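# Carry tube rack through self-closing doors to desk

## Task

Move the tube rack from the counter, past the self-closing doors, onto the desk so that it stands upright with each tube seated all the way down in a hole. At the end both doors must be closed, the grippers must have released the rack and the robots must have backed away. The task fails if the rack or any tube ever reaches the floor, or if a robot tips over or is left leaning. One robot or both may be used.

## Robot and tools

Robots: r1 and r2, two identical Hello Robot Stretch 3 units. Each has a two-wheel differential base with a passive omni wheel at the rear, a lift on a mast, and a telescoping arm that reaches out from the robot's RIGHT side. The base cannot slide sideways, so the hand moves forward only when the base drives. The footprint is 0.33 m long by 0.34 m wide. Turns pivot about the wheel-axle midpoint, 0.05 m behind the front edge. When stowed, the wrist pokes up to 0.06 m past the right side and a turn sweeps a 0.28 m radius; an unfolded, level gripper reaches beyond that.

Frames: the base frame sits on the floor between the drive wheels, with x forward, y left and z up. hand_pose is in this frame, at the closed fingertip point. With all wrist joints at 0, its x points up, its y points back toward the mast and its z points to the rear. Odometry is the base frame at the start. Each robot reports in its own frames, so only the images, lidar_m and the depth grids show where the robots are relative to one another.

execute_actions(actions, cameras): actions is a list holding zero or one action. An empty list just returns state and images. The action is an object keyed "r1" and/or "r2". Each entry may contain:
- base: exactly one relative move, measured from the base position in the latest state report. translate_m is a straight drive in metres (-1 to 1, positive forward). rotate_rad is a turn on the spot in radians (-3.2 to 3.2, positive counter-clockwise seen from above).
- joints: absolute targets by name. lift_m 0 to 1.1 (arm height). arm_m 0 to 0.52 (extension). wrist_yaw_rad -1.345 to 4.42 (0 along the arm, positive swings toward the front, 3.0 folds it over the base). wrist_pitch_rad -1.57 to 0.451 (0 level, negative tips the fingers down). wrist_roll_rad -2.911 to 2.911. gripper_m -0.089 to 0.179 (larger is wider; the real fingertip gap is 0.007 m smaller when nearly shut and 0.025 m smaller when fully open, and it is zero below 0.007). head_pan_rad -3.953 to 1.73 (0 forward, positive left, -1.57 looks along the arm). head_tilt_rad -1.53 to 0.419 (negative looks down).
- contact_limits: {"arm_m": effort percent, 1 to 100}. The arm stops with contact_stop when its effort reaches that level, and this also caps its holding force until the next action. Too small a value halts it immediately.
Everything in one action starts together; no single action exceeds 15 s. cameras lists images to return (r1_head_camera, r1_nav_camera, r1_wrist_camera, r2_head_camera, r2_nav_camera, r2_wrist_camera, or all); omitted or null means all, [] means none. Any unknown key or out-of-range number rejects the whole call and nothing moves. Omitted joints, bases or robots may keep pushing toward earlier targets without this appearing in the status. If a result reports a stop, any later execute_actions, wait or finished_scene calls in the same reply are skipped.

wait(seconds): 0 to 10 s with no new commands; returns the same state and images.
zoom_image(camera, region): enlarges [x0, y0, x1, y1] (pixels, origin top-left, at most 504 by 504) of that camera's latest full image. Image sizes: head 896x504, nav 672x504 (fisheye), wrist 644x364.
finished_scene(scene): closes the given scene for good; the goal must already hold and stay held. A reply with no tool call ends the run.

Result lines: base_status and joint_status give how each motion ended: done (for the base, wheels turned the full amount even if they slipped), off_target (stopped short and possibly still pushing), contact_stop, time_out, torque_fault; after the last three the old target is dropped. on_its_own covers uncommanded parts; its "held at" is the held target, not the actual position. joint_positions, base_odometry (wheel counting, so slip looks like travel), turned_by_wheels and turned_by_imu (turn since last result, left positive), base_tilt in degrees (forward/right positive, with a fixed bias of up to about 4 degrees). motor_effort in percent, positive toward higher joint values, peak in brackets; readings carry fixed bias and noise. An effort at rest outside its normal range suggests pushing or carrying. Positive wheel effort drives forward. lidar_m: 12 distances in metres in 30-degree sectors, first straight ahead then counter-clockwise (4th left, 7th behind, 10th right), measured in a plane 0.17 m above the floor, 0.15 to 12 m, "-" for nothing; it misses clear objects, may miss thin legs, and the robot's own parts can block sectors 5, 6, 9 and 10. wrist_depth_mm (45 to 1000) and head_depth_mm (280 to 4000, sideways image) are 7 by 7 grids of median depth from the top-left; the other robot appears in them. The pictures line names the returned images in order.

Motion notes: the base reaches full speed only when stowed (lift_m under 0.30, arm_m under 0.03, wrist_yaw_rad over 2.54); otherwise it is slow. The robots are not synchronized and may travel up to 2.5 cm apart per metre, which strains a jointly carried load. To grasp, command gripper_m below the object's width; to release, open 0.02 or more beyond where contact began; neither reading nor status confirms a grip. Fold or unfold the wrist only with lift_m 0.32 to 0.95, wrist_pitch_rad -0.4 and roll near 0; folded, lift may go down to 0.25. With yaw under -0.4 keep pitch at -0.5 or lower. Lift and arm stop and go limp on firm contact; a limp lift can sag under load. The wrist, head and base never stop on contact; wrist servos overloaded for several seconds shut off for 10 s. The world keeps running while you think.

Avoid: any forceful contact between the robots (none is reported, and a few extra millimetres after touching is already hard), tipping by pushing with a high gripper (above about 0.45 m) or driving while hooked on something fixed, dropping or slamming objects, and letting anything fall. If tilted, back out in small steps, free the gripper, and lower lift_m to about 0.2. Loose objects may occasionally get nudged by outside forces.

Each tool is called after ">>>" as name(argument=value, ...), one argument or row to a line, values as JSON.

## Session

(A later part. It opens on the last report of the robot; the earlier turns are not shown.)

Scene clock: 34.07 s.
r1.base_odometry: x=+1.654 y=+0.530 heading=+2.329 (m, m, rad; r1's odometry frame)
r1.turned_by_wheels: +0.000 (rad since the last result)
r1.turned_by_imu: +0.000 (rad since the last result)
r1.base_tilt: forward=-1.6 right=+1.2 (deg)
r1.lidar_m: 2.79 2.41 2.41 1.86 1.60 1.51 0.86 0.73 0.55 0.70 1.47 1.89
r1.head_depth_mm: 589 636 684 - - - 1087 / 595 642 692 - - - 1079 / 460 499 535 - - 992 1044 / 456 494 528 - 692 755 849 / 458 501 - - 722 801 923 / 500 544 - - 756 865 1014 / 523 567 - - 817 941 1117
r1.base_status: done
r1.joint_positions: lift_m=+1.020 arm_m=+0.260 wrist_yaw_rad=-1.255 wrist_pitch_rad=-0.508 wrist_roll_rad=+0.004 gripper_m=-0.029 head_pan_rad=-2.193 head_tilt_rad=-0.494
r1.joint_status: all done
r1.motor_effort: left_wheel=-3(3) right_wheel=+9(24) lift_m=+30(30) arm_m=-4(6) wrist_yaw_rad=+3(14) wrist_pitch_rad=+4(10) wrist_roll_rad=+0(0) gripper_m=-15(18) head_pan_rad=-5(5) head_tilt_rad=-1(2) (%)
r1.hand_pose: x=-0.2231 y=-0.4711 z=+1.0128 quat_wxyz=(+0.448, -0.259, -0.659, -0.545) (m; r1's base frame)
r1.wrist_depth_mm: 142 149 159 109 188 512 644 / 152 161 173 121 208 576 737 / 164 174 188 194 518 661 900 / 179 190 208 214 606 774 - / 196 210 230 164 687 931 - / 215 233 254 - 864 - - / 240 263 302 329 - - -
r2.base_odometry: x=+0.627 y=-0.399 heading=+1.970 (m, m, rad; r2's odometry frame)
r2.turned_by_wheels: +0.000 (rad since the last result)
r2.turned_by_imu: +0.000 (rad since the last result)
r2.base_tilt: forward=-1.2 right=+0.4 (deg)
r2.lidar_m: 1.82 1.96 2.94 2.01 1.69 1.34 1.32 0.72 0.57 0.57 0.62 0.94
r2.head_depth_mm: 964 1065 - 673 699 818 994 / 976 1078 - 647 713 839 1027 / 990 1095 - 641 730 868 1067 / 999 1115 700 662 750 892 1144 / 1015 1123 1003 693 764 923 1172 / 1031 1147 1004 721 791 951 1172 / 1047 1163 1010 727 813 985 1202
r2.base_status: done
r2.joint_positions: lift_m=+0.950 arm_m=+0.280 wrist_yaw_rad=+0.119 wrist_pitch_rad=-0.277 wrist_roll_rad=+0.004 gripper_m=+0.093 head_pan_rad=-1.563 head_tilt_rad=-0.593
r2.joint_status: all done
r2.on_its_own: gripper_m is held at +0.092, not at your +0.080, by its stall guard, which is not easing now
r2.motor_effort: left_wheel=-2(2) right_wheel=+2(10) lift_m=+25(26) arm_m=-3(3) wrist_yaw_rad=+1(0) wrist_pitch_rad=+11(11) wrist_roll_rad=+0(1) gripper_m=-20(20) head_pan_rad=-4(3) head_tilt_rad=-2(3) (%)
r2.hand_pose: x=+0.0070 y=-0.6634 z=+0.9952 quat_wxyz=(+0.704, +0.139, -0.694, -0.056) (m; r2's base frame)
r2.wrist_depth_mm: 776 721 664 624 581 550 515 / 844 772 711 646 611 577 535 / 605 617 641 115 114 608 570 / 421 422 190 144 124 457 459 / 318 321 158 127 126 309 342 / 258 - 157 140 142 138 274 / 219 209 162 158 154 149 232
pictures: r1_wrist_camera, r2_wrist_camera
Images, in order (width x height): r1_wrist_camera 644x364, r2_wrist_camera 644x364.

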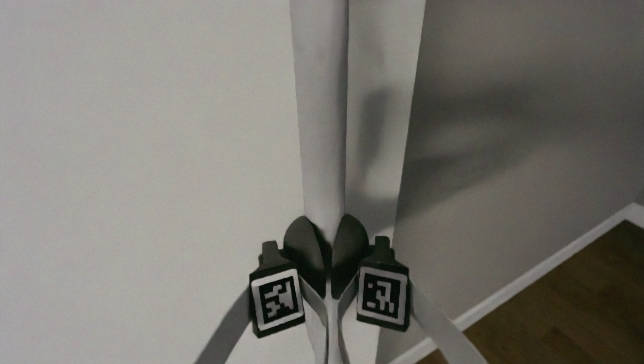

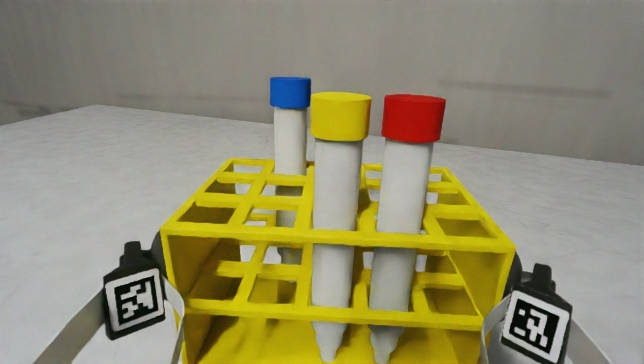

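>>> execute_actions(
  actions=[
    {"r1":{"base":{"translate_m":-0.09},"joints":{"arm_m":0.315}},"r2":{"base":{"translate_m":0.1},"joints":{"arm_m":0.14}}},
  ],
  cameras=[],
)

>>> execute_actions(
  actions=[
    {"r1":{"base":{"translate_m":-0.055},"joints":{"arm_m":0.362}},"r2":{"base":{"translate_m":0.1},"joints":{"arm_m":0,"wrist_yaw_rad":1.4}}},
  ],
  cameras=[],
)

>>> execute_actions(
  actions=[
    {"r1":{"joints":{"gripper_m":0.06}},"r2":{"base":{"translate_m":0.07},"joints":{"lift_m":0.82}}},
  ],
  cameras=[],
)

>>> execute_actions(
  actions=[
    {"r1":{"base":{"translate_m":-0.054},"joints":{"arm_m":0.379}},"r2":{"base":{"translate_m":0.09},"joints":{"lift_m":0.65}}},
  ],
  cameras=["r1_wrist_camera"],
)

>>> execute_actions(
  actions=[
    {"r1":{"joints":{"gripper_m":-0.04}},"r2":{"base":{"translate_m":0.09},"joints":{"lift_m":0.48,"wrist_yaw_rad":2.58,"head_pan_rad":0.5}}},
  ],
  cameras=["r1_wrist_camera"],
)

Scene clock: 37.13 s.
r1.base_odometry: x=+1.715 y=+0.464 heading=+2.329 (m, m, rad; r1's odometry frame)
r1.turned_by_wheels: +0.000 (rad since the last result)
r1.turned_by_imu: +0.001 (rad since the last result)
r1.base_tilt: forward=-1.6 right=+1.3 (deg)
r1.lidar_m: 2.87 2.47 2.48 1.79 1.53 1.38 0.79 0.68 0.67 0.78 1.34 1.99
r1.head_depth_mm: 538 579 622 - - - 985 / 548 591 640 - - - 985 / 546 591 632 - - 917 999 / 570 615 655 - 853 929 1051 / 568 619 - - 859 949 1089 / 592 640 - 805 870 986 1134 / 605 650 - 816 896 1017 1176
r1.base_status: done
r1.joint_positions: lift_m=+1.020 arm_m=+0.315 wrist_yaw_rad=-1.252 wrist_pitch_rad=-0.514 wrist_roll_rad=+0.005 gripper_m=-0.029 head_pan_rad=-2.193 head_tilt_rad=-0.494
r1.joint_status: all done
r1.motor_effort: left_wheel=-1(8) right_wheel=+2(18) lift_m=+30(30) arm_m=+2(5) wrist_yaw_rad=+1(20) wrist_pitch_rad=+6(8) wrist_roll_rad=+0(0) gripper_m=-11(18) head_pan_rad=-5(5) head_tilt_rad=-2(2) (%)
r1.hand_pose: x=-0.2221 y=-0.5257 z=+1.0116 quat_wxyz=(+0.447, -0.256, -0.660, -0.546) (m; r1's base frame)
r1.wrist_depth_mm: 186 203 217 256 299 362 454 / 197 217 237 280 334 411 528 / 210 232 260 305 375 467 629 / 225 252 285 341 425 546 795 / 243 273 320 365 495 669 - / 263 299 354 - 612 854 - / 287 330 386 524 709 - -
r2.base_odometry: x=+0.588 y=-0.307 heading=+1.970 (m, m, rad; r2's odometry frame)
r2.turned_by_wheels: +0.000 (rad since the last result)
r2.turned_by_imu: +0.000 (rad since the last result)
r2.base_tilt: forward=-1.2 right=+0.4 (deg)
r2.lidar_m: 1.72 1.85 2.77 2.11 1.82 1.43 1.42 0.73 0.59 0.58 0.63 1.75
r2.head_depth_mm: 972 1076 1053 - - 839 1020 / 985 1092 1057 - - 863 1055 / 1002 1105 991 - - 888 1142 / 1014 1125 994 585 785 916 1144 / 1029 1141 999 721 789 946 1172 / 1039 1158 1001 727 810 976 1199 / 1056 1175 1006 743 835 1010 1198
r2.base_status: done
r2.joint_positions: lift_m=+0.950 arm_m=+0.140 wrist_yaw_rad=+0.119 wrist_pitch_rad=-0.277 wrist_roll_rad=+0.004 gripper_m=+0.093 head_pan_rad=-1.563 head_tilt_rad=-0.593
r2.joint_status: all done
r2.on_its_own: gripper_m is held at +0.092, not at your +0.080, by its stall guard, which is not easing now
r2.motor_effort: left_wheel=-2(3) right_wheel=+2(8) lift_m=+26(25) arm_m=-3(4) wrist_yaw_rad=+0(0) wrist_pitch_rad=+11(12) wrist_roll_rad=+1(0) gripper_m=-19(20) head_pan_rad=-3(3) head_tilt_rad=-3(2) (%)
r2.hand_pose: x=+0.0071 y=-0.5234 z=+0.9951 quat_wxyz=(+0.704, +0.139, -0.694, -0.056) (m; r2's base frame)
r2.wrist_depth_mm: 968 879 805 742 714 675 629 / - 939 871 782 729 709 664 / 679 625 639 117 114 693 677 / 419 428 191 144 124 455 467 / 319 322 158 128 126 311 344 / 380 - 157 141 142 139 274 / 431 377 162 157 154 149 231
pictures: none
No camera images: the call's "cameras" was empty. Leave "cameras" out to get every camera's image.

Scene clock: 39.43 s.
r1.base_odometry: x=+1.753 y=+0.424 heading=+2.329 (m, m, rad; r1's odometry frame)
r1.turned_by_wheels: +0.001 (rad since the last result)
r1.turned_by_imu: +0.002 (rad since the last result)
r1.base_tilt: forward=-1.5 right=+1.2 (deg)
r1.lidar_m: 2.92 2.51 2.51 1.74 1.50 1.31 0.75 0.64 0.64 0.74 1.25 2.06
r1.head_depth_mm: 506 545 586 - - - 929 / 515 556 602 - - - 927 / 523 565 605 - - 871 945 / 525 569 610 - 791 871 978 / 547 592 626 - 807 895 1028 / 548 594 - 758 820 926 1067 / 570 613 - 763 844 957 1105
r1.base_status: done
r1.joint_positions: lift_m=+1.020 arm_m=+0.361 wrist_yaw_rad=-1.258 wrist_pitch_rad=-0.528 wrist_roll_rad=+0.005 gripper_m=-0.029 head_pan_rad=-2.193 head_tilt_rad=-0.494
r1.joint_status: all done
r1.on_its_own: right_wheel is at rest, and its effort (-28) is outside its rest range (-18 to +18)
r1.motor_effort: left_wheel=+7(10) right_wheel=-28(32) lift_m=+28(30) arm_m=+4(4) wrist_yaw_rad=+6(6) wrist_pitch_rad=+14(14) wrist_roll_rad=+0(0) gripper_m=-11(11) head_pan_rad=-5(5) head_tilt_rad=-2(2) (%)
r1.hand_pose: x=-0.2206 y=-0.5706 z=+1.0088 quat_wxyz=(+0.442, -0.253, -0.661, -0.550) (m; r1's base frame)
r1.wrist_depth_mm: 135 146 165 120 207 263 331 / 143 157 178 131 228 298 383 / 153 169 193 149 253 343 472 / 164 182 213 229 289 405 597 / 177 199 234 261 345 498 812 / 192 218 255 - 461 649 - / 209 242 284 372 527 911 -
r2.base_odometry: x=+0.550 y=-0.215 heading=+1.970 (m, m, rad; r2's odometry frame)
r2.turned_by_wheels: +0.000 (rad since the last result)
r2.turned_by_imu: +0.000 (rad since the last result)
r2.base_tilt: forward=-1.1 right=+0.4 (deg)
r2.lidar_m: 1.62 1.75 2.61 2.32 1.94 1.53 1.52 0.75 0.60 0.59 0.65 1.65
r2.head_depth_mm: 982 1089 988 688 696 - 1153 / 998 1100 992 689 731 - - / 1009 1116 989 705 759 - - / 1021 1133 996 722 788 932 - / 1036 1154 1003 724 808 950 - / 1050 1166 1001 743 833 - - / 1067 1187 1005 761 856 - -
r2.base_status: done
r2.joint_positions: lift_m=+0.950 arm_m=+0.000 wrist_yaw_rad=+1.398 wrist_pitch_rad=-0.277 wrist_roll_rad=+0.004 gripper_m=+0.093 head_pan_rad=-1.563 head_tilt_rad=-0.593
r2.joint_status: all done
r2.on_its_own: gripper_m is held at +0.092, not at your +0.080, by its stall guard, which is not easing now
r2.motor_effort: left_wheel=-2(3) right_wheel=+2(10) lift_m=+25(25) arm_m=-3(5) wrist_yaw_rad=+1(5) wrist_pitch_rad=+11(12) wrist_roll_rad=+0(1) gripper_m=-20(20) head_pan_rad=-3(4) head_tilt_rad=-2(3) (%)
r2.hand_pose: x=+0.2150 y=-0.1865 z=+0.9951 quat_wxyz=(+0.598, +0.526, -0.474, +0.375) (m; r2's base frame)
r2.wrist_depth_mm: - - - - - - - / - - - - - - - / - - - 117 114 - - / - - 191 144 123 - 533 / - - 158 128 125 - 530 / - - 157 142 141 139 530 / - - 162 157 155 149 492
pictures: none
No camera images: the call's "cameras" was empty. Leave "cameras" out to get every camera's image.

Scene clock: 42.70 s.
r1.base_odometry: x=+1.753 y=+0.424 heading=+2.329 (m, m, rad; r1's odometry frame)
r1.turned_by_wheels: -0.001 (rad since the last result)
r1.turned_by_imu: +0.000 (rad since the last result)
r1.base_tilt: forward=-1.6 right=+1.2 (deg)
r1.lidar_m: 2.92 2.51 2.51 1.75 1.50 1.30 0.75 0.64 0.64 0.74 1.24 2.08
r1.head_depth_mm: 505 543 585 - - - 930 / 514 555 601 - - - 926 / 522 563 603 - - 869 945 / 525 567 601 - 792 864 980 / 545 591 624 - 804 895 1020 / 546 593 - 756 819 922 1066 / 568 611 - 767 842 955 1108
r1.base_status: not commanded
r1.joint_positions: lift_m=+1.020 arm_m=+0.362 wrist_yaw_rad=-1.252 wrist_pitch_rad=-0.519 wrist_roll_rad=+0.005 gripper_m=+0.060 head_pan_rad=-2.193 head_tilt_rad=-0.495
r1.joint_status: all done
r1.motor_effort: left_wheel=-1(7) right_wheel=+1(28) lift_m=+28(28) arm_m=+2(4) wrist_yaw_rad=+1(13) wrist_pitch_rad=+9(20) wrist_roll_rad=+0(1) gripper_m=+1(85) head_pan_rad=-5(5) head_tilt_rad=-2(2) (%)
r1.hand_pose: x=-0.2214 y=-0.5725 z=+1.0107 quat_wxyz=(+0.446, -0.254, -0.661, -0.547) (m; r1's base frame)
r1.wrist_depth_mm: 133 143 162 116 204 256 320 / 141 153 175 128 224 290 377 / 150 164 189 199 250 334 450 / 161 178 208 224 282 395 568 / 174 194 223 250 323 477 766 / 188 212 - 272 - 634 - / 205 229 298 338 517 895 -
r2.base_odometry: x=+0.522 y=-0.150 heading=+1.970 (m, m, rad; r2's odometry frame)
r2.turned_by_wheels: +0.000 (rad since the last result)
r2.turned_by_imu: +0.000 (rad since the last result)
r2.base_tilt: forward=-1.2 right=+0.4 (deg)
r2.lidar_m: 1.55 1.68 2.51 3.51 2.04 1.61 1.59 0.76 0.61 0.60 0.66 1.57
r2.head_depth_mm: 992 1091 989 688 745 874 986 / 1003 1109 989 704 761 904 - / 1015 1126 994 718 781 926 - / 1029 1144 1001 722 803 957 1169 / 1043 1161 1000 737 824 989 1225 / 1060 1181 1001 756 849 1017 1259 / 1077 1195 1006 764 871 1050 1172
r2.base_status: done
r2.joint_positions: lift_m=+0.820 arm_m=+0.000 wrist_yaw_rad=+1.398 wrist_pitch_rad=-0.277 wrist_roll_rad=+0.004 gripper_m=+0.093 head_pan_rad=-1.563 head_tilt_rad=-0.593
r2.joint_status: all done
r2.on_its_own: gripper_m is held at +0.092, not at your +0.080, by its stall guard, which is not easing now
r2.motor_effort: left_wheel=-2(3) right_wheel=+2(9) lift_m=+14(22) arm_m=-3(3) wrist_yaw_rad=+1(1) wrist_pitch_rad=+12(12) wrist_roll_rad=+1(1) gripper_m=-19(20) head_pan_rad=-2(3) head_tilt_rad=-4(3) (%)
r2.hand_pose: x=+0.2149 y=-0.1864 z=+0.8658 quat_wxyz=(+0.598, +0.526, -0.474, +0.375) (m; r2's base frame)
r2.wrist_depth_mm: - - - - - - - / - - - - - - - / - - - 117 114 - - / - - 191 144 123 - - / - - 158 128 126 - - / - - 157 142 141 139 540 / - - 162 158 155 148 502
pictures: none
No camera images: the call's "cameras" was empty. Leave "cameras" out to get every camera's image.

Scene clock: 45.07 s.
r1.base_odometry: x=+1.790 y=+0.385 heading=+2.329 (m, m, rad; r1's odometry frame)
r1.turned_by_wheels: +0.001 (rad since the last result)
r1.turned_by_imu: +0.002 (rad since the last result)
r1.base_tilt: forward=-1.5 right=+1.2 (deg)
r1.lidar_m: 2.96 2.55 2.55 1.70 1.46 1.22 0.70 0.60 0.60 0.70 1.20 2.17
r1.head_depth_mm: 474 510 549 - - - 869 / 483 521 563 - - - 868 / 492 532 567 - - 819 893 / 497 537 568 - 732 811 913 / 506 548 579 - 752 841 959 / 522 566 - 696 769 866 997 / 521 562 - 719 792 899 1037
r1.base_status: done
r1.joint_positions: lift_m=+1.020 arm_m=+0.379 wrist_yaw_rad=-1.246 wrist_pitch_rad=-0.537 wrist_roll_rad=+0.005 gripper_m=+0.060 head_pan_rad=-2.193 head_tilt_rad=-0.495
r1.joint_status: all done
r1.on_its_own: right_wheel is at rest, and its effort (-28) is outside its rest range (-18 to +18)
r1.motor_effort: left_wheel=+8(10) right_wheel=-28(30) lift_m=+28(27) arm_m=+2(3) wrist_yaw_rad=-4(4) wrist_pitch_rad=+18(19) wrist_roll_rad=+0(0) gripper_m=+1(0) head_pan_rad=-5(5) head_tilt_rad=-2(2) (%)
r1.hand_pose: x=-0.2184 y=-0.5898 z=+1.0068 quat_wxyz=(+0.443, -0.246, -0.664, -0.550) (m; r1's base frame)
r1.wrist_depth_mm: 97 104 117 63 149 164 228 / 103 112 127 69 165 191 268 / 110 120 138 77 183 242 324 / 119 131 152 88 206 288 414 / 129 143 164 101 235 353 570 / 139 157 - 120 - 476 898 / 153 170 221 148 348 668 -
r2.base_odometry: x=+0.487 y=-0.067 heading=+1.970 (m, m, rad; r2's odometry frame)
r2.turned_by_wheels: +0.000 (rad since the last result)
r2.turned_by_imu: +0.000 (rad since the last result)
r2.base_tilt: forward=-1.2 right=+0.4 (deg)
r2.lidar_m: 1.46 1.57 2.36 3.48 2.14 1.70 1.67 0.78 0.62 0.62 0.67 1.48
r2.head_depth_mm: 1001 1106 990 701 754 896 1141 / 1011 1118 989 717 780 919 1137 / 1024 1140 994 720 800 947 1173 / 1039 1155 994 738 824 977 1194 / 1056 1167 998 754 843 1010 1198 / 1066 1189 1000 760 863 1041 1226 / 1082 1202 1317 775 894 1388 1229
r2.base_status: done
r2.joint_positions: lift_m=+0.650 arm_m=+0.000 wrist_yaw_rad=+1.398 wrist_pitch_rad=-0.277 wrist_roll_rad=+0.004 gripper_m=+0.093 head_pan_rad=-1.563 head_tilt_rad=-0.593
r2.joint_status: all done
r2.on_its_own: gripper_m is held at +0.092, not at your +0.080, by its stall guard, which is not easing now
r2.motor_effort: left_wheel=-2(3) right_wheel=+2(9) lift_m=+14(12) arm_m=-3(3) wrist_yaw_rad=+1(2) wrist_pitch_rad=+12(12) wrist_roll_rad=+1(1) gripper_m=-20(21) head_pan_rad=-4(3) head_tilt_rad=-2(3) (%)
r2.hand_pose: x=+0.2149 y=-0.1864 z=+0.6958 quat_wxyz=(+0.598, +0.526, -0.474, +0.375) (m; r2's base frame)
r2.wrist_depth_mm: - - - - - - - / - - - - - - - / - - - 116 114 - - / - - 191 144 123 - - / - - 157 128 126 - - / - - 157 141 141 138 - / 914 871 162 157 154 149 -
pictures: r1_wrist_camera
Images, in order (width x height): r1_wrist_camera 644x364.

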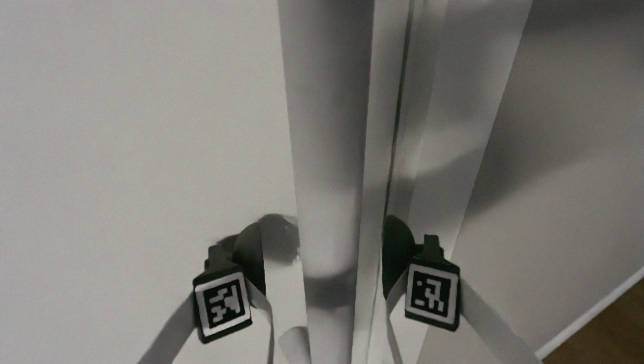

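Scene clock: 47.43 s.
r1.base_odometry: x=+1.790 y=+0.385 heading=+2.329 (m, m, rad; r1's odometry frame)
r1.turned_by_wheels: -0.001 (rad since the last result)
r1.turned_by_imu: -0.001 (rad since the last result)
r1.base_tilt: forward=-1.6 right=+1.2 (deg)
r1.lidar_m: 2.20 2.55 2.55 1.70 1.46 1.23 0.70 0.60 0.60 0.69 1.20 2.20
r1.head_depth_mm: 473 509 547 - - - 870 / 481 520 562 - - - 869 / 491 530 566 - - 818 891 / 496 537 567 - 731 812 911 / 504 546 576 - 750 837 961 / 521 563 - 702 767 867 999 / 519 559 - 716 789 896 1034
r1.base_status: not commanded
r1.joint_positions: lift_m=+1.020 arm_m=+0.379 wrist_yaw_rad=-1.248 wrist_pitch_rad=-0.522 wrist_roll_rad=+0.005 gripper_m=-0.036 head_pan_rad=-2.193 head_tilt_rad=-0.495
r1.joint_status: gripper_m off_target (ended at -0.036, target -0.040)
r1.motor_effort: left_wheel=+0(8) right_wheel=+1(29) lift_m=+28(28) arm_m=+2(2) wrist_yaw_rad=-2(6) wrist_pitch_rad=+10(19) wrist_roll_rad=+0(1) gripper_m=-23(98) head_pan_rad=-6(6) head_tilt_rad=-2(2) (%)
r1.hand_pose: x=-0.2207 y=-0.5902 z=+1.0100 quat_wxyz=(+0.446, -0.252, -0.662, -0.547) (m; r1's base frame)
r1.wrist_depth_mm: 95 102 115 60 147 162 225 / 102 109 124 66 162 187 265 / 108 118 135 73 179 236 318 / 116 127 147 83 201 279 397 / 125 138 161 92 231 343 536 / 135 152 172 105 291 440 841 / 147 168 218 132 330 656 -
r2.base_odometry: x=+0.453 y=+0.016 heading=+1.969 (m, m, rad; r2's odometry frame)
r2.turned_by_wheels: +0.000 (rad since the last result)
r2.turned_by_imu: +0.000 (rad since the last result)
r2.base_tilt: forward=-1.1 right=+0.4 (deg)
r2.lidar_m: 1.37 1.48 2.22 3.49 2.26 1.78 1.76 0.79 0.64 0.63 0.69 1.39
r2.head_depth_mm: 1168 1271 1393 1546 1682 1460 1221 / 1241 1364 1498 1671 1769 1464 1219 / 1327 1454 1631 1824 1804 1456 1222 / 1419 1570 1769 2007 1802 1464 1221 / 1532 1704 1934 2171 1799 1454 1224 / 1651 1860 2148 2278 1811 1463 1226 / 1809 2069 2398 2369 1816 1463 1222
r2.base_status: done
r2.joint_positions: lift_m=+0.480 arm_m=+0.000 wrist_yaw_rad=+2.578 wrist_pitch_rad=-0.277 wrist_roll_rad=+0.004 gripper_m=+0.093 head_pan_rad=+0.493 head_tilt_rad=-0.593
r2.joint_status: all done
r2.on_its_own: gripper_m is held at +0.092, not at your +0.080, by its stall guard, which is not easing now
r2.motor_effort: left_wheel=-2(2) right_wheel=+3(8) lift_m=+14(15) arm_m=-3(3) wrist_yaw_rad=+2(3) wrist_pitch_rad=+12(12) wrist_roll_rad=+1(1) gripper_m=-20(19) head_pan_rad=+3(42) head_tilt_rad=-2(2) (%)
r2.hand_pose: x=+0.1069 y=+0.0575 z=+0.5257 quat_wxyz=(+0.289, +0.701, -0.101, +0.644) (m; r2's base frame)
r2.wrist_depth_mm: - - - - - - - / - - - - - - - / - - - 116 114 - - / - - 191 144 146 - - / - - 158 128 126 - - / 867 - 157 142 144 138 909 / 713 701 162 158 155 148 781
pictures: r1_wrist_camera
Images, in order (width x height): r1_wrist_camera 644x364.

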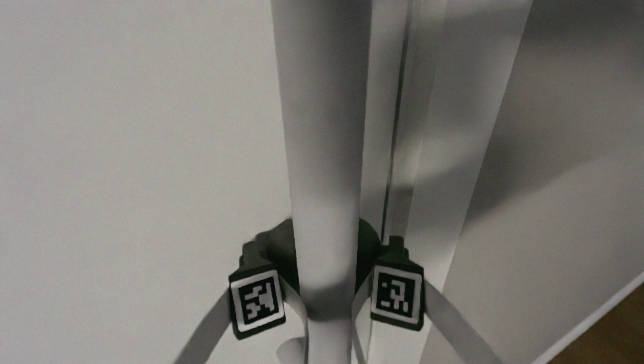

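>>> execute_actions(
  actions=[
    {"r1":{"base":{"translate_m":0.08},"joints":{"arm_m":0.318}},"r2":{"base":{"rotate_rad":1.42},"joints":{"lift_m":0.29}}},
  ],
  cameras=[],
)

>>> execute_actions(
  actions=[
    {"r1":{"base":{"translate_m":0.09},"joints":{"arm_m":0.267}},"r2":{"base":{"translate_m":0.4}}},
  ],
  cameras=[],
)

>>> execute_actions(
  actions=[
    {"r1":{"base":{"translate_m":0.1},"joints":{"arm_m":0.227}},"r2":{"base":{"translate_m":0.4}}},
  ],
  cameras=[],
)

>>> execute_actions(
  actions=[
    {"r1":{"base":{"translate_m":0.11},"joints":{"arm_m":0.2}},"r2":{"base":{"translate_m":0.45}}},
  ],
  cameras=["r1_wrist_camera","r2_nav_camera"],
)

Scene clock: 50.77 s.
r1.base_odometry: x=+1.735 y=+0.443 heading=+2.329 (m, m, rad; r1's odometry frame)
r1.turned_by_wheels: +0.000 (rad since the last result)
r1.turned_by_imu: -0.008 (rad since the last result)
r1.base_tilt: forward=-1.6 right=+1.3 (deg)
r1.lidar_m: 2.26 2.50 2.49 1.78 1.52 1.37 0.77 0.66 0.58 0.67 1.29 2.26
r1.head_depth_mm: 521 561 603 - - - 960 / 530 572 618 - - - 957 / 532 575 613 - - 892 972 / 540 583 613 - 705 807 922 / 473 514 - - 706 784 902 / 480 516 - 667 727 827 956 / 501 543 - 685 760 873 1019
r1.base_status: done
r1.joint_positions: lift_m=+1.020 arm_m=+0.318 wrist_yaw_rad=-1.237 wrist_pitch_rad=-0.524 wrist_roll_rad=-0.001 gripper_m=-0.033 head_pan_rad=-2.193 head_tilt_rad=-0.495
r1.joint_status: all done
r1.on_its_own: gripper_m is held at -0.034, not at your -0.040, by its stall guard, which is not easing now
r1.motor_effort: left_wheel=+2(10) right_wheel=-3(32) lift_m=+27(28) arm_m=-5(9) wrist_yaw_rad=-10(23) wrist_pitch_rad=+12(17) wrist_roll_rad=+2(2) gripper_m=-19(22) head_pan_rad=-5(5) head_tilt_rad=-2(2) (%)
r1.hand_pose: x=-0.2196 y=-0.5320 z=+1.0094 quat_wxyz=(+0.450, -0.246, -0.662, -0.546) (m; r1's base frame)
r1.wrist_depth_mm: 105 111 122 67 151 322 400 / 113 120 132 74 169 365 463 / 121 130 144 82 329 420 557 / 131 141 159 93 383 495 713 / 141 155 175 104 445 610 940 / 156 172 190 117 558 780 - / 172 193 237 236 649 - -
r2.base_odometry: x=+0.453 y=+0.016 heading=-2.894 (m, m, rad; r2's odometry frame)
r2.turned_by_wheels: +1.420 (rad since the last result)
r2.turned_by_imu: +1.437 (rad since the last result)
r2.base_tilt: forward=-1.2 right=+0.4 (deg)
r2.lidar_m: 3.48 2.25 1.85 1.76 0.90 0.65 0.63 0.65 1.44 1.37 1.42 1.89
r2.head_depth_mm: 2972 3248 3393 2352 1789 1453 1221 / 3091 3377 3440 2377 1796 1462 1221 / 3260 3627 3403 2374 1801 1459 1222 / 3095 3534 3205 2350 1807 1465 1222 / 2753 3016 3144 2363 1806 1460 1222 / 2388 2573 2764 2360 1811 1466 1231 / 1976 2109 2304 2355 1812 1462 1229
r2.base_status: done
r2.joint_positions: lift_m=+0.290 arm_m=+0.000 wrist_yaw_rad=+2.578 wrist_pitch_rad=-0.277 wrist_roll_rad=+0.004 gripper_m=+0.093 head_pan_rad=+0.493 head_tilt_rad=-0.593
r2.joint_status: all done
r2.on_its_own: gripper_m is held at +0.092, not at your +0.080, by its stall guard, which is not easing now
r2.motor_effort: left_wheel=-2(7) right_wheel=+2(11) lift_m=+14(14) arm_m=-3(3) wrist_yaw_rad=+2(1) wrist_pitch_rad=+11(12) wrist_roll_rad=+0(1) gripper_m=-21(20) head_pan_rad=+4(3) head_tilt_rad=-3(4) (%)
r2.hand_pose: x=+0.1068 y=+0.0575 z=+0.3357 quat_wxyz=(+0.289, +0.701, -0.101, +0.644) (m; r2's base frame)
r2.wrist_depth_mm: - - - - - - - / - - - - - - - / - - - 116 114 - - / 992 - 192 144 146 - - / 739 736 158 128 126 705 809 / 601 - 157 142 144 138 643 / 511 493 162 158 155 149 540
pictures: none
No camera images: the call's "cameras" was empty. Leave "cameras" out to get every camera's image.

Scene clock: 53.83 s.
r1.base_odometry: x=+1.673 y=+0.508 heading=+2.329 (m, m, rad; r1's odometry frame)
r1.turned_by_wheels: +0.000 (rad since the last result)
r1.turned_by_imu: +0.000 (rad since the last result)
r1.base_tilt: forward=-1.6 right=+1.2 (deg)
r1.lidar_m: 1.83 2.43 2.43 1.85 1.58 1.50 0.85 0.72 0.52 0.65 1.41 2.55
r1.head_depth_mm: 573 618 663 - - - 1061 / 575 623 670 - - - 1052 / 2594 2815 3011 - - 979 1109 / 426 460 492 - - 699 794 / 437 477 - - 624 736 853 / 445 479 - - 695 798 931 / 482 522 - 647 749 870 1032
r1.base_status: done
r1.joint_positions: lift_m=+1.020 arm_m=+0.267 wrist_yaw_rad=-1.251 wrist_pitch_rad=-0.525 wrist_roll_rad=-0.001 gripper_m=-0.033 head_pan_rad=-2.193 head_tilt_rad=-0.495
r1.joint_status: all done
r1.on_its_own: gripper_m is held at -0.034, not at your -0.040, by its stall guard, which is not easing now
r1.motor_effort: left_wheel=-2(8) right_wheel=+6(22) lift_m=+27(27) arm_m=-4(7) wrist_yaw_rad=+0(25) wrist_pitch_rad=+12(13) wrist_roll_rad=+3(2) gripper_m=-18(21) head_pan_rad=-5(5) head_tilt_rad=-2(2) (%)
r1.hand_pose: x=-0.2205 y=-0.4781 z=+1.0093 quat_wxyz=(+0.447, -0.250, -0.661, -0.549) (m; r1's base frame)
r1.wrist_depth_mm: 110 115 123 67 143 481 594 / 119 125 134 74 157 539 695 / 129 136 147 83 176 624 861 / 140 149 162 93 203 745 - / 154 165 180 104 656 912 - / 171 184 200 116 834 - - / 191 210 246 148 948 - -
r2.base_odometry: x=+0.065 y=-0.083 heading=-2.894 (m, m, rad; r2's odometry frame)
r2.turned_by_wheels: +0.000 (rad since the last result)
r2.turned_by_imu: +0.002 (rad since the last result)
r2.base_tilt: forward=-1.2 right=+0.4 (deg)
r2.lidar_m: 3.09 1.82 1.85 1.78 1.47 1.07 1.03 1.07 1.43 1.36 1.40 1.88
r2.head_depth_mm: 2602 2854 3060 2350 1795 1453 1220 / 2722 2983 3175 2342 1805 1453 1221 / 2859 3155 3338 2336 1794 1457 1219 / 3000 3376 3426 2250 1792 1453 1223 / 1641 2956 3101 2172 1804 1465 1224 / 2352 2591 2776 2279 1809 1460 1222 / 2082 2254 2374 2244 1813 1461 1228
r2.base_status: done
r2.joint_positions: lift_m=+0.290 arm_m=+0.000 wrist_yaw_rad=+2.578 wrist_pitch_rad=-0.277 wrist_roll_rad=+0.004 gripper_m=+0.093 head_pan_rad=+0.493 head_tilt_rad=-0.593
r2.joint_status: not commanded
r2.on_its_own: gripper_m is held at +0.092, not at your +0.080, by its stall guard, which is not easing now
r2.motor_effort: left_wheel=-2(5) right_wheel=+3(12) lift_m=+13(14) arm_m=-3(3) wrist_yaw_rad=+1(1) wrist_pitch_rad=+12(12) wrist_roll_rad=+1(1) gripper_m=-19(20) head_pan_rad=+3(3) head_tilt_rad=-4(4) (%)
r2.hand_pose: x=+0.1068 y=+0.0576 z=+0.3357 quat_wxyz=(+0.289, +0.701, -0.101, +0.644) (m; r2's base frame)
r2.wrist_depth_mm: - - - - - - - / - - - - - - - / - - - 117 115 - - / 954 - 191 144 124 - - / 742 747 158 129 126 717 804 / 599 - 157 142 141 138 638 / 510 496 161 158 155 149 540
pictures: none
No camera images: the call's "cameras" was empty. Leave "cameras" out to get every camera's image.

Scene clock: 56.90 s.
r1.base_odometry: x=+1.605 y=+0.581 heading=+2.328 (m, m, rad; r1's odometry frame)
r1.turned_by_wheels: +0.000 (rad since the last result)
r1.turned_by_imu: +0.000 (rad since the last result)
r1.base_tilt: forward=-1.6 right=+1.2 (deg)
r1.lidar_m: 1.40 2.36 2.36 1.94 1.66 1.64 0.93 0.78 0.47 0.66 1.54 2.48
r1.head_depth_mm: 625 675 728 - - - 1166 / 2656 2832 790 - - - 1147 / 387 421 455 - - 1498 1264 / 393 427 454 - - 655 737 / 406 445 - - 604 713 831 / 442 484 - - 698 803 949 / 479 522 - - 787 910 1106
r1.base_status: done
r1.joint_positions: lift_m=+1.020 arm_m=+0.227 wrist_yaw_rad=-1.264 wrist_pitch_rad=-0.523 wrist_roll_rad=+0.002 gripper_m=-0.033 head_pan_rad=-2.193 head_tilt_rad=-0.495
r1.joint_status: all done
r1.on_its_own: gripper_m is held at -0.034, not at your -0.040, by its stall guard, which is not easing now
r1.motor_effort: left_wheel=-3(7) right_wheel=+11(23) lift_m=+27(27) arm_m=-2(8) wrist_yaw_rad=+10(24) wrist_pitch_rad=+11(12) wrist_roll_rad=+1(3) gripper_m=-19(21) head_pan_rad=-5(4) head_tilt_rad=-2(2) (%)
r1.hand_pose: x=-0.2215 y=-0.4354 z=+1.0096 quat_wxyz=(+0.442, -0.256, -0.660, -0.551) (m; r1's base frame)
r1.wrist_depth_mm: 118 121 126 67 136 640 814 / 127 131 137 74 149 718 943 / 138 144 150 83 166 837 - / 152 159 167 93 187 - - / 170 177 186 104 213 - - / 192 199 209 116 - - - / 216 231 250 253 - - -
r2.base_odometry: x=-0.323 y=-0.181 heading=-2.894 (m, m, rad; r2's odometry frame)
r2.turned_by_wheels: +0.000 (rad since the last result)
r2.turned_by_imu: +0.002 (rad since the last result)
r2.base_tilt: forward=-1.2 right=+0.4 (deg)
r2.lidar_m: 2.70 1.42 1.42 1.74 1.84 1.49 1.43 1.97 1.41 1.35 1.39 1.87
r2.head_depth_mm: 2263 2445 2720 2371 1800 1456 1221 / 2385 2616 2871 2348 1802 1465 1221 / 2490 2752 3022 2349 1794 1451 1225 / 2639 2904 3149 2362 1809 1457 1224 / 2705 2972 3175 2266 1799 1456 1224 / 1282 2499 2721 2353 1752 1454 1225 / 1246 2256 2416 2363 1757 1452 1231
r2.base_status: done
r2.joint_positions: lift_m=+0.290 arm_m=+0.000 wrist_yaw_rad=+2.578 wrist_pitch_rad=-0.277 wrist_roll_rad=+0.004 gripper_m=+0.093 head_pan_rad=+0.493 head_tilt_rad=-0.593
r2.joint_status: not commanded
r2.on_its_own: gripper_m is held at +0.092, not at your +0.080, by its stall guard, which is not easing now
r2.motor_effort: left_wheel=-2(6) right_wheel=+3(12) lift_m=+14(14) arm_m=-3(3) wrist_yaw_rad=+1(1) wrist_pitch_rad=+12(12) wrist_roll_rad=+0(0) gripper_m=-20(20) head_pan_rad=+3(3) head_tilt_rad=-2(2) (%)
r2.hand_pose: x=+0.1068 y=+0.0576 z=+0.3357 quat_wxyz=(+0.289, +0.701, -0.101, +0.644) (m; r2's base frame)
r2.wrist_depth_mm: - - - - - - - / - - - - - - - / - - - 117 114 - - / 948 - 191 144 124 - - / 728 738 157 129 126 720 803 / 608 - 158 142 142 138 634 / 508 492 162 158 154 148 541
pictures: none
No camera images: the call's "cameras" was empty. Leave "cameras" out to get every camera's image.

Scene clock: 60.13 s.
r1.base_odometry: x=+1.529 y=+0.661 heading=+2.328 (m, m, rad; r1's odometry frame)
r1.turned_by_wheels: +0.000 (rad since the last result)
r1.turned_by_imu: +0.001 (rad since the last result)
r1.base_tilt: forward=-1.6 right=+1.2 (deg)
r1.lidar_m: 0.97 1.04 2.28 2.03 1.74 1.73 1.02 0.86 0.44 0.70 1.68 2.40
r1.head_depth_mm: 2655 2842 833 - - - 1254 / 366 405 3081 - - - 1291 / 352 380 409 - - 587 650 / 376 412 434 - - 635 719 / 390 424 390 - 637 723 846 / 453 496 - - 739 852 1027 / 500 554 - - 863 1034 1271
r1.base_status: done
r1.joint_positions: lift_m=+1.020 arm_m=+0.200 wrist_yaw_rad=-1.297 wrist_pitch_rad=-0.520 wrist_roll_rad=+0.007 gripper_m=-0.033 head_pan_rad=-2.193 head_tilt_rad=-0.495
r1.joint_status: all done
r1.on_its_own: wrist_yaw_rad is held at -1.297, not at your -1.250, by its stall guard, which is not easing now; gripper_m is held at -0.034, not at your -0.040, by its stall guard, which is not easing now
r1.motor_effort: left_wheel=-1(4) right_wheel=+5(28) lift_m=+27(27) arm_m=-1(7) wrist_yaw_rad=-1(22) wrist_pitch_rad=+10(11) wrist_roll_rad=-1(2) gripper_m=-19(20) head_pan_rad=-5(5) head_tilt_rad=-2(2) (%)
r1.hand_pose: x=-0.2240 y=-0.4017 z=+1.0104 quat_wxyz=(+0.433, -0.269, -0.656, -0.557) (m; r1's base frame)
r1.wrist_depth_mm: 126 127 129 68 133 139 - / 137 138 140 75 145 953 - / 150 153 155 83 160 - - / 167 169 173 94 179 - - / 188 191 193 104 202 - - / 214 218 221 117 - - - / 248 253 266 255 290 - -
r2.base_odometry: x=-0.759 y=-0.291 heading=-2.894 (m, m, rad; r2's odometry frame)
r2.turned_by_wheels: +0.000 (rad since the last result)
r2.turned_by_imu: +0.002 (rad since the last result)
r2.base_tilt: forward=-1.1 right=+0.4 (deg)
r2.lidar_m: 2.25 2.32 1.03 1.47 1.86 1.95 1.88 1.95 1.40 1.34 1.39 1.86
r2.head_depth_mm: 1879 2041 2279 2365 1799 1452 1224 / 1955 2140 2389 2343 1796 1459 1224 / 2057 2242 2539 2352 1795 1457 1222 / 2175 2407 2705 2344 1799 1451 1225 / 2298 2568 2867 2351 1792 1455 1223 / 2363 2542 2819 2364 1804 1458 1226 / 2135 2269 2422 2361 1519 1391 1229
r2.base_status: done
r2.joint_positions: lift_m=+0.290 arm_m=+0.000 wrist_yaw_rad=+2.578 wrist_pitch_rad=-0.277 wrist_roll_rad=+0.004 gripper_m=+0.093 head_pan_rad=+0.493 head_tilt_rad=-0.593
r2.joint_status: not commanded
r2.on_its_own: gripper_m is held at +0.092, not at your +0.080, by its stall guard, which is not easing now
r2.motor_effort: left_wheel=-2(7) right_wheel=+2(13) lift_m=+14(14) arm_m=-3(3) wrist_yaw_rad=+1(1) wrist_pitch_rad=+12(12) wrist_roll_rad=+1(1) gripper_m=-20(20) head_pan_rad=+3(2) head_tilt_rad=-2(1) (%)
r2.hand_pose: x=+0.1068 y=+0.0576 z=+0.3357 quat_wxyz=(+0.289, +0.701, -0.101, +0.644) (m; r2's base frame)
r2.wrist_depth_mm: - - - - - - - / - - - - - - - / - - - 117 114 - - / 955 - 192 144 124 - - / 737 740 158 129 126 711 780 / 600 - 157 142 141 138 636 / 507 491 161 158 154 148 540
pictures: r1_wrist_camera, r2_nav_camera (sideways: a quarter turn counterclockwise sets it upright)
Images, in order (width x height): r1_wrist_camera 644x364, r2_nav_camera 672x504.

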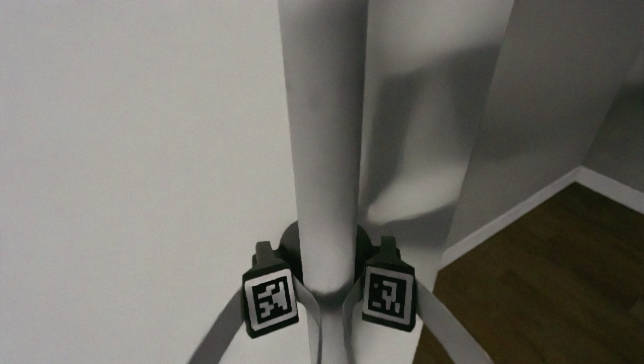

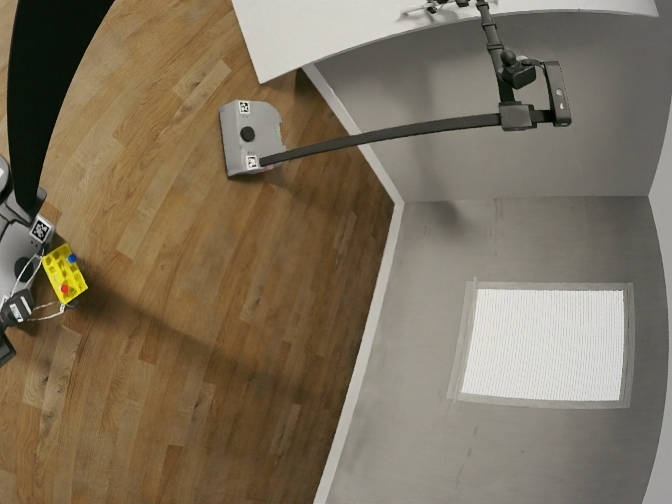

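>>> execute_actions(
  actions=[
    {"r1":{"base":{"translate_m":0.32},"joints":{"arm_m":0.178,"head_pan_rad":-2.6}},"r2":{"base":{"translate_m":1.0}}},
  ],
  cameras=[],
)

>>> execute_actions(
  actions=[
    {"r1":{"base":{"translate_m":0.11},"joints":{"arm_m":0.202}},"r2":{"base":{"rotate_rad":1.78},"joints":{"head_pan_rad":0.2}}},
  ],
  cameras=[],
)

>>> execute_actions(
  actions=[
    {"r1":{"base":{"translate_m":0.09},"joints":{"arm_m":0.238}},"r2":{"base":{"translate_m":0.3}}},
  ],
  cameras=["r1_wrist_camera","r2_nav_camera"],
)

Scene clock: 65.40 s.
r1.base_odometry: x=+1.309 y=+0.893 heading=+2.328 (m, m, rad; r1's odometry frame)
r1.turned_by_wheels: +0.000 (rad since the last result)
r1.turned_by_imu: +0.001 (rad since the last result)
r1.base_tilt: forward=-1.6 right=+1.3 (deg)
r1.lidar_m: 2.42 2.06 2.06 0.86 1.97 1.96 1.28 1.13 0.39 1.23 2.11 2.16
r1.head_depth_mm: 993 1079 1180 1290 - - - / 972 1054 1153 1251 - - - / 965 1041 1135 1217 - - - / 3039 3306 3525 3128 - - - / 2986 3221 3496 - - - 1263 / 2966 3173 3320 - - - 565 / 310 328 352 - - - 705
r1.base_status: done
r1.joint_positions: lift_m=+1.020 arm_m=+0.179 wrist_yaw_rad=-1.214 wrist_pitch_rad=-0.510 wrist_roll_rad=-0.002 gripper_m=-0.033 head_pan_rad=-2.593 head_tilt_rad=-0.495
r1.joint_status: all done
r1.on_its_own: gripper_m is held at -0.034, not at your -0.040, by its stall guard, which is not easing now; wrist_yaw_rad is at rest, and its effort (-16) is outside its rest range (-12 to +12)
r1.motor_effort: left_wheel=+1(7) right_wheel=+4(23) lift_m=+28(27) arm_m=-6(8) wrist_yaw_rad=-16(36) wrist_pitch_rad=+4(10) wrist_roll_rad=+3(2) gripper_m=-20(24) head_pan_rad=-5(42) head_tilt_rad=-2(2) (%)
r1.hand_pose: x=-0.2200 y=-0.3973 z=+1.0126 quat_wxyz=(+0.461, -0.243, -0.663, -0.537) (m; r1's base frame)
r1.wrist_depth_mm: 206 180 155 69 123 111 101 / 238 202 172 76 132 119 111 / 279 230 193 84 145 128 - / 345 270 218 95 158 139 - / 441 324 253 106 176 156 - / 601 404 311 119 189 180 - / 822 547 369 236 238 - -
r2.base_odometry: x=-1.729 y=-0.536 heading=-2.894 (m, m, rad; r2's odometry frame)
r2.turned_by_wheels: +0.000 (rad since the last result)
r2.turned_by_imu: +0.005 (rad since the last result)
r2.base_tilt: forward=-1.2 right=+0.4 (deg)
r2.lidar_m: 1.25 1.29 1.75 1.82 0.87 0.99 2.89 1.91 1.38 1.32 1.37 1.30
r2.head_depth_mm: 1010 1105 1205 1371 1548 1450 1223 / 1063 1170 1285 1453 1630 1449 1221 / 1119 1231 1371 1552 1730 1454 1218 / 1172 1304 1472 1680 1798 1456 1227 / 1243 1383 1578 1812 1792 1459 1222 / 1311 1472 1701 1976 1795 1457 1224 / 1404 1592 1821 2119 1802 1459 1227
r2.base_status: done
r2.joint_positions: lift_m=+0.290 arm_m=+0.000 wrist_yaw_rad=+2.578 wrist_pitch_rad=-0.277 wrist_roll_rad=+0.004 gripper_m=+0.093 head_pan_rad=+0.493 head_tilt_rad=-0.593
r2.joint_status: not commanded
r2.on_its_own: gripper_m is held at +0.092, not at your +0.080, by its stall guard, which is not easing now
r2.motor_effort: left_wheel=-2(6) right_wheel=+3(13) lift_m=+14(14) arm_m=-3(3) wrist_yaw_rad=+1(1) wrist_pitch_rad=+12(12) wrist_roll_rad=+1(0) gripper_m=-20(20) head_pan_rad=+3(3) head_tilt_rad=-3(3) (%)
r2.hand_pose: x=+0.1068 y=+0.0576 z=+0.3357 quat_wxyz=(+0.289, +0.701, -0.101, +0.644) (m; r2's base frame)
r2.wrist_depth_mm: - - - - - - 954 / - - - - - - 959 / - - - 117 114 - - / 951 - 191 144 124 - 981 / 742 738 157 129 126 721 793 / 599 - 157 142 142 138 639 / 511 494 162 157 153 149 539
pictures: none
No camera images: the call's "cameras" was empty. Leave "cameras" out to get every camera's image.

Scene clock: 68.47 s.
r1.base_odometry: x=+1.234 y=+0.973 heading=+2.328 (m, m, rad; r1's odometry frame)
r1.turned_by_wheels: +0.000 (rad since the last result)
r1.turned_by_imu: +0.000 (rad since the last result)
r1.base_tilt: forward=-1.6 right=+1.2 (deg)
r1.lidar_m: 2.33 1.99 1.99 0.98 2.05 2.05 1.37 1.22 0.40 1.33 2.09 2.09
r1.head_depth_mm: 1062 1158 1271 1385 - - - / 1040 1132 1238 1338 - - - / 3026 3115 1272 1336 - - - / 3103 3377 3668 3099 - - - / 3071 3296 3537 - - - 1296 / 3009 3258 3487 - - - 565 / 2938 3082 368 - - - 721
r1.base_status: done
r1.joint_positions: lift_m=+1.020 arm_m=+0.202 wrist_yaw_rad=-1.169 wrist_pitch_rad=-0.504 wrist_roll_rad=-0.001 gripper_m=-0.033 head_pan_rad=-2.593 head_tilt_rad=-0.495
r1.joint_status: all done
r1.on_its_own: wrist_yaw_rad is held at -1.183, not at your -1.250, by its stall guard, which is not easing now; gripper_m is held at -0.034, not at your -0.040, by its stall guard, which is not easing now
r1.motor_effort: left_wheel=+0(5) right_wheel=+8(30) lift_m=+28(28) arm_m=-3(4) wrist_yaw_rad=-11(28) wrist_pitch_rad=+2(4) wrist_roll_rad=+3(2) gripper_m=-19(22) head_pan_rad=-5(5) head_tilt_rad=-2(2) (%)
r1.hand_pose: x=-0.2173 y=-0.4302 z=+1.0139 quat_wxyz=(+0.474, -0.230, -0.668, -0.525) (m; r1's base frame)
r1.wrist_depth_mm: 311 229 177 70 123 106 93 / 384 263 198 76 132 113 99 / 491 313 223 85 143 121 105 / 674 383 257 95 156 131 115 / 778 490 309 106 170 141 - / 859 691 412 119 178 154 - / 925 - 487 236 225 177 -
r2.base_odometry: x=-1.729 y=-0.536 heading=-1.114 (m, m, rad; r2's odometry frame)
r2.turned_by_wheels: +1.780 (rad since the last result)
r2.turned_by_imu: +1.792 (rad since the last result)
r2.base_tilt: forward=-1.2 right=+0.4 (deg)
r2.lidar_m: 1.82 0.87 2.89 2.89 1.60 1.33 1.32 1.48 1.25 1.25 1.39 1.83
r2.head_depth_mm: 1490 1627 1801 2016 1793 1454 1220 / 3539 1748 1915 2102 1800 1450 1221 / 3792 - 3397 2364 1802 1463 1223 / 3880 - 3387 2356 1797 1461 1222 / 3276 3611 3208 2269 1802 1424 1225 / 1509 1422 1584 2085 1710 1315 1227 / 690 2155 2485 2168 1494 1338 1224
r2.base_status: done
r2.joint_positions: lift_m=+0.290 arm_m=+0.000 wrist_yaw_rad=+2.578 wrist_pitch_rad=-0.277 wrist_roll_rad=+0.004 gripper_m=+0.093 head_pan_rad=+0.207 head_tilt_rad=-0.593
r2.joint_status: all done
r2.on_its_own: gripper_m is held at +0.092, not at your +0.080, by its stall guard, which is not easing now
r2.motor_effort: left_wheel=-1(8) right_wheel=+2(13) lift_m=+13(14) arm_m=-3(3) wrist_yaw_rad=+1(1) wrist_pitch_rad=+12(12) wrist_roll_rad=+0(1) gripper_m=-19(20) head_pan_rad=-3(24) head_tilt_rad=-3(2) (%)
r2.hand_pose: x=+0.1068 y=+0.0576 z=+0.3357 quat_wxyz=(+0.289, +0.701, -0.101, +0.644) (m; r2's base frame)
r2.wrist_depth_mm: - - - - - - - / - - - - - - - / - - - 117 115 - - / 985 - 191 144 124 865 - / 730 742 157 129 126 720 799 / 599 - 157 142 141 138 636 / 507 487 162 158 154 148 539
pictures: none
No camera images: the call's "cameras" was empty. Leave "cameras" out to get every camera's image.

Scene clock: 71.20 s.
r1.base_odometry: x=+1.172 y=+1.039 heading=+2.328 (m, m, rad; r1's odometry frame)
r1.turned_by_wheels: +0.000 (rad since the last result)
r1.turned_by_imu: +0.000 (rad since the last result)
r1.base_tilt: forward=-1.6 right=+1.3 (deg)
r1.lidar_m: 2.26 1.93 1.92 0.77 0.76 2.11 1.44 1.30 0.43 1.40 2.03 2.03
r1.head_depth_mm: 1122 1224 1342 1462 - - - / 1101 1192 1297 1414 - - - / 3152 3392 3549 2919 - - - / 3173 3432 3709 3070 - - - / 3116 3351 3679 - - - 1296 / 3076 3303 3539 - - - 1266 / 2993 3256 3457 - - - 637
r1.base_status: done
r1.joint_positions: lift_m=+1.020 arm_m=+0.238 wrist_yaw_rad=-1.164 wrist_pitch_rad=-0.499 wrist_roll_rad=+0.000 gripper_m=-0.033 head_pan_rad=-2.593 head_tilt_rad=-0.495
r1.joint_status: all done
r1.on_its_own: wrist_yaw_rad is held at -1.183, not at your -1.250, by its stall guard, which is not easing now; gripper_m is held at -0.034, not at your -0.040, by its stall guard, which is not easing now; wrist_yaw_rad is at rest, and its effort (-14) is outside its rest range (-12 to +12)
r1.motor_effort: left_wheel=-2(7) right_wheel=+14(26) lift_m=+28(27) arm_m=-1(7) wrist_yaw_rad=-14(30) wrist_pitch_rad=+0(2) wrist_roll_rad=+2(3) gripper_m=-19(22) head_pan_rad=-5(5) head_tilt_rad=-2(2) (%)
r1.hand_pose: x=-0.2175 y=-0.4673 z=+1.0148 quat_wxyz=(+0.476, -0.230, -0.668, -0.523) (m; r1's base frame)
r1.wrist_depth_mm: 488 288 199 70 123 103 89 / 628 341 224 77 132 110 94 / 707 421 255 85 143 117 99 / 756 550 298 95 155 125 105 / 815 812 367 107 167 134 114 / 903 - 531 119 173 145 - / - - 600 249 220 158 -
r2.base_odometry: x=-1.597 y=-0.805 heading=-1.114 (m, m, rad; r2's odometry frame)
r2.turned_by_wheels: +0.000 (rad since the last result)
r2.turned_by_imu: +0.001 (rad since the last result)
r2.base_tilt: forward=-1.1 right=+0.4 (deg)
r2.lidar_m: 1.52 1.12 0.68 2.82 1.94 1.62 1.61 1.58 1.31 1.31 1.46 1.53
r2.head_depth_mm: 1238 1353 1500 1672 1790 1450 1215 / 3266 1446 1585 1775 1800 1451 1218 / 3524 3878 3403 2344 1802 1455 1219 / 3635 - 3429 2369 1805 1460 1226 / 3151 3454 3414 2353 1804 1458 1224 / 2690 2801 1920 1937 1752 1456 1219 / 1317 1333 1348 1362 1463 1457 1098
r2.base_status: done
r2.joint_positions: lift_m=+0.290 arm_m=+0.000 wrist_yaw_rad=+2.578 wrist_pitch_rad=-0.277 wrist_roll_rad=+0.004 gripper_m=+0.093 head_pan_rad=+0.207 head_tilt_rad=-0.594
r2.joint_status: not commanded
r2.on_its_own: gripper_m is held at +0.092, not at your +0.080, by its stall guard, which is not easing now
r2.motor_effort: left_wheel=-2(5) right_wheel=+3(12) lift_m=+14(14) arm_m=-3(3) wrist_yaw_rad=+1(1) wrist_pitch_rad=+12(12) wrist_roll_rad=+1(1) gripper_m=-19(20) head_pan_rad=-4(4) head_tilt_rad=-3(3) (%)
r2.hand_pose: x=+0.1068 y=+0.0576 z=+0.3357 quat_wxyz=(+0.289, +0.701, -0.101, +0.644) (m; r2's base frame)
r2.wrist_depth_mm: - - - - - - - / - - - - - - - / - - - 117 115 - - / 953 - 191 144 124 - - / 750 752 158 129 126 721 821 / 595 - 156 143 140 138 640 / 510 489 162 158 154 149 541
pictures: r1_wrist_camera, r2_nav_camera (sideways: a quarter turn counterclockwise sets it upright)
Images, in order (width x height): r1_wrist_camera 644x364, r2_nav_camera 672x504.

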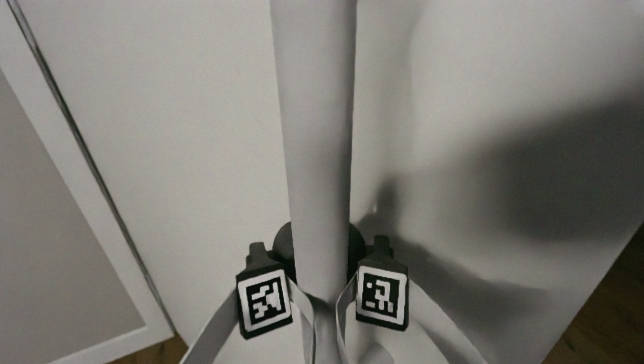

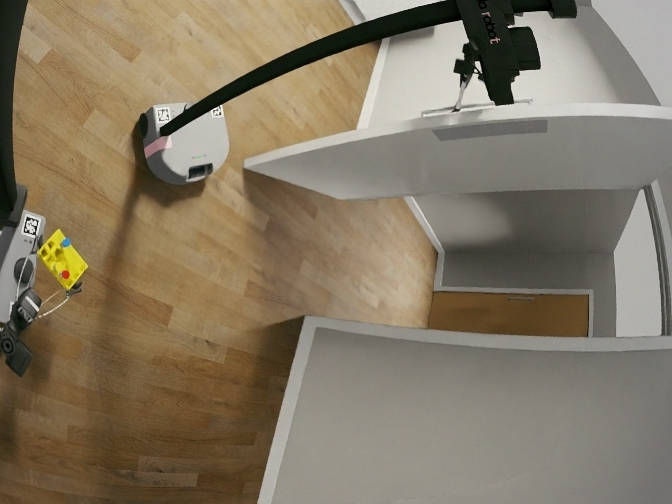

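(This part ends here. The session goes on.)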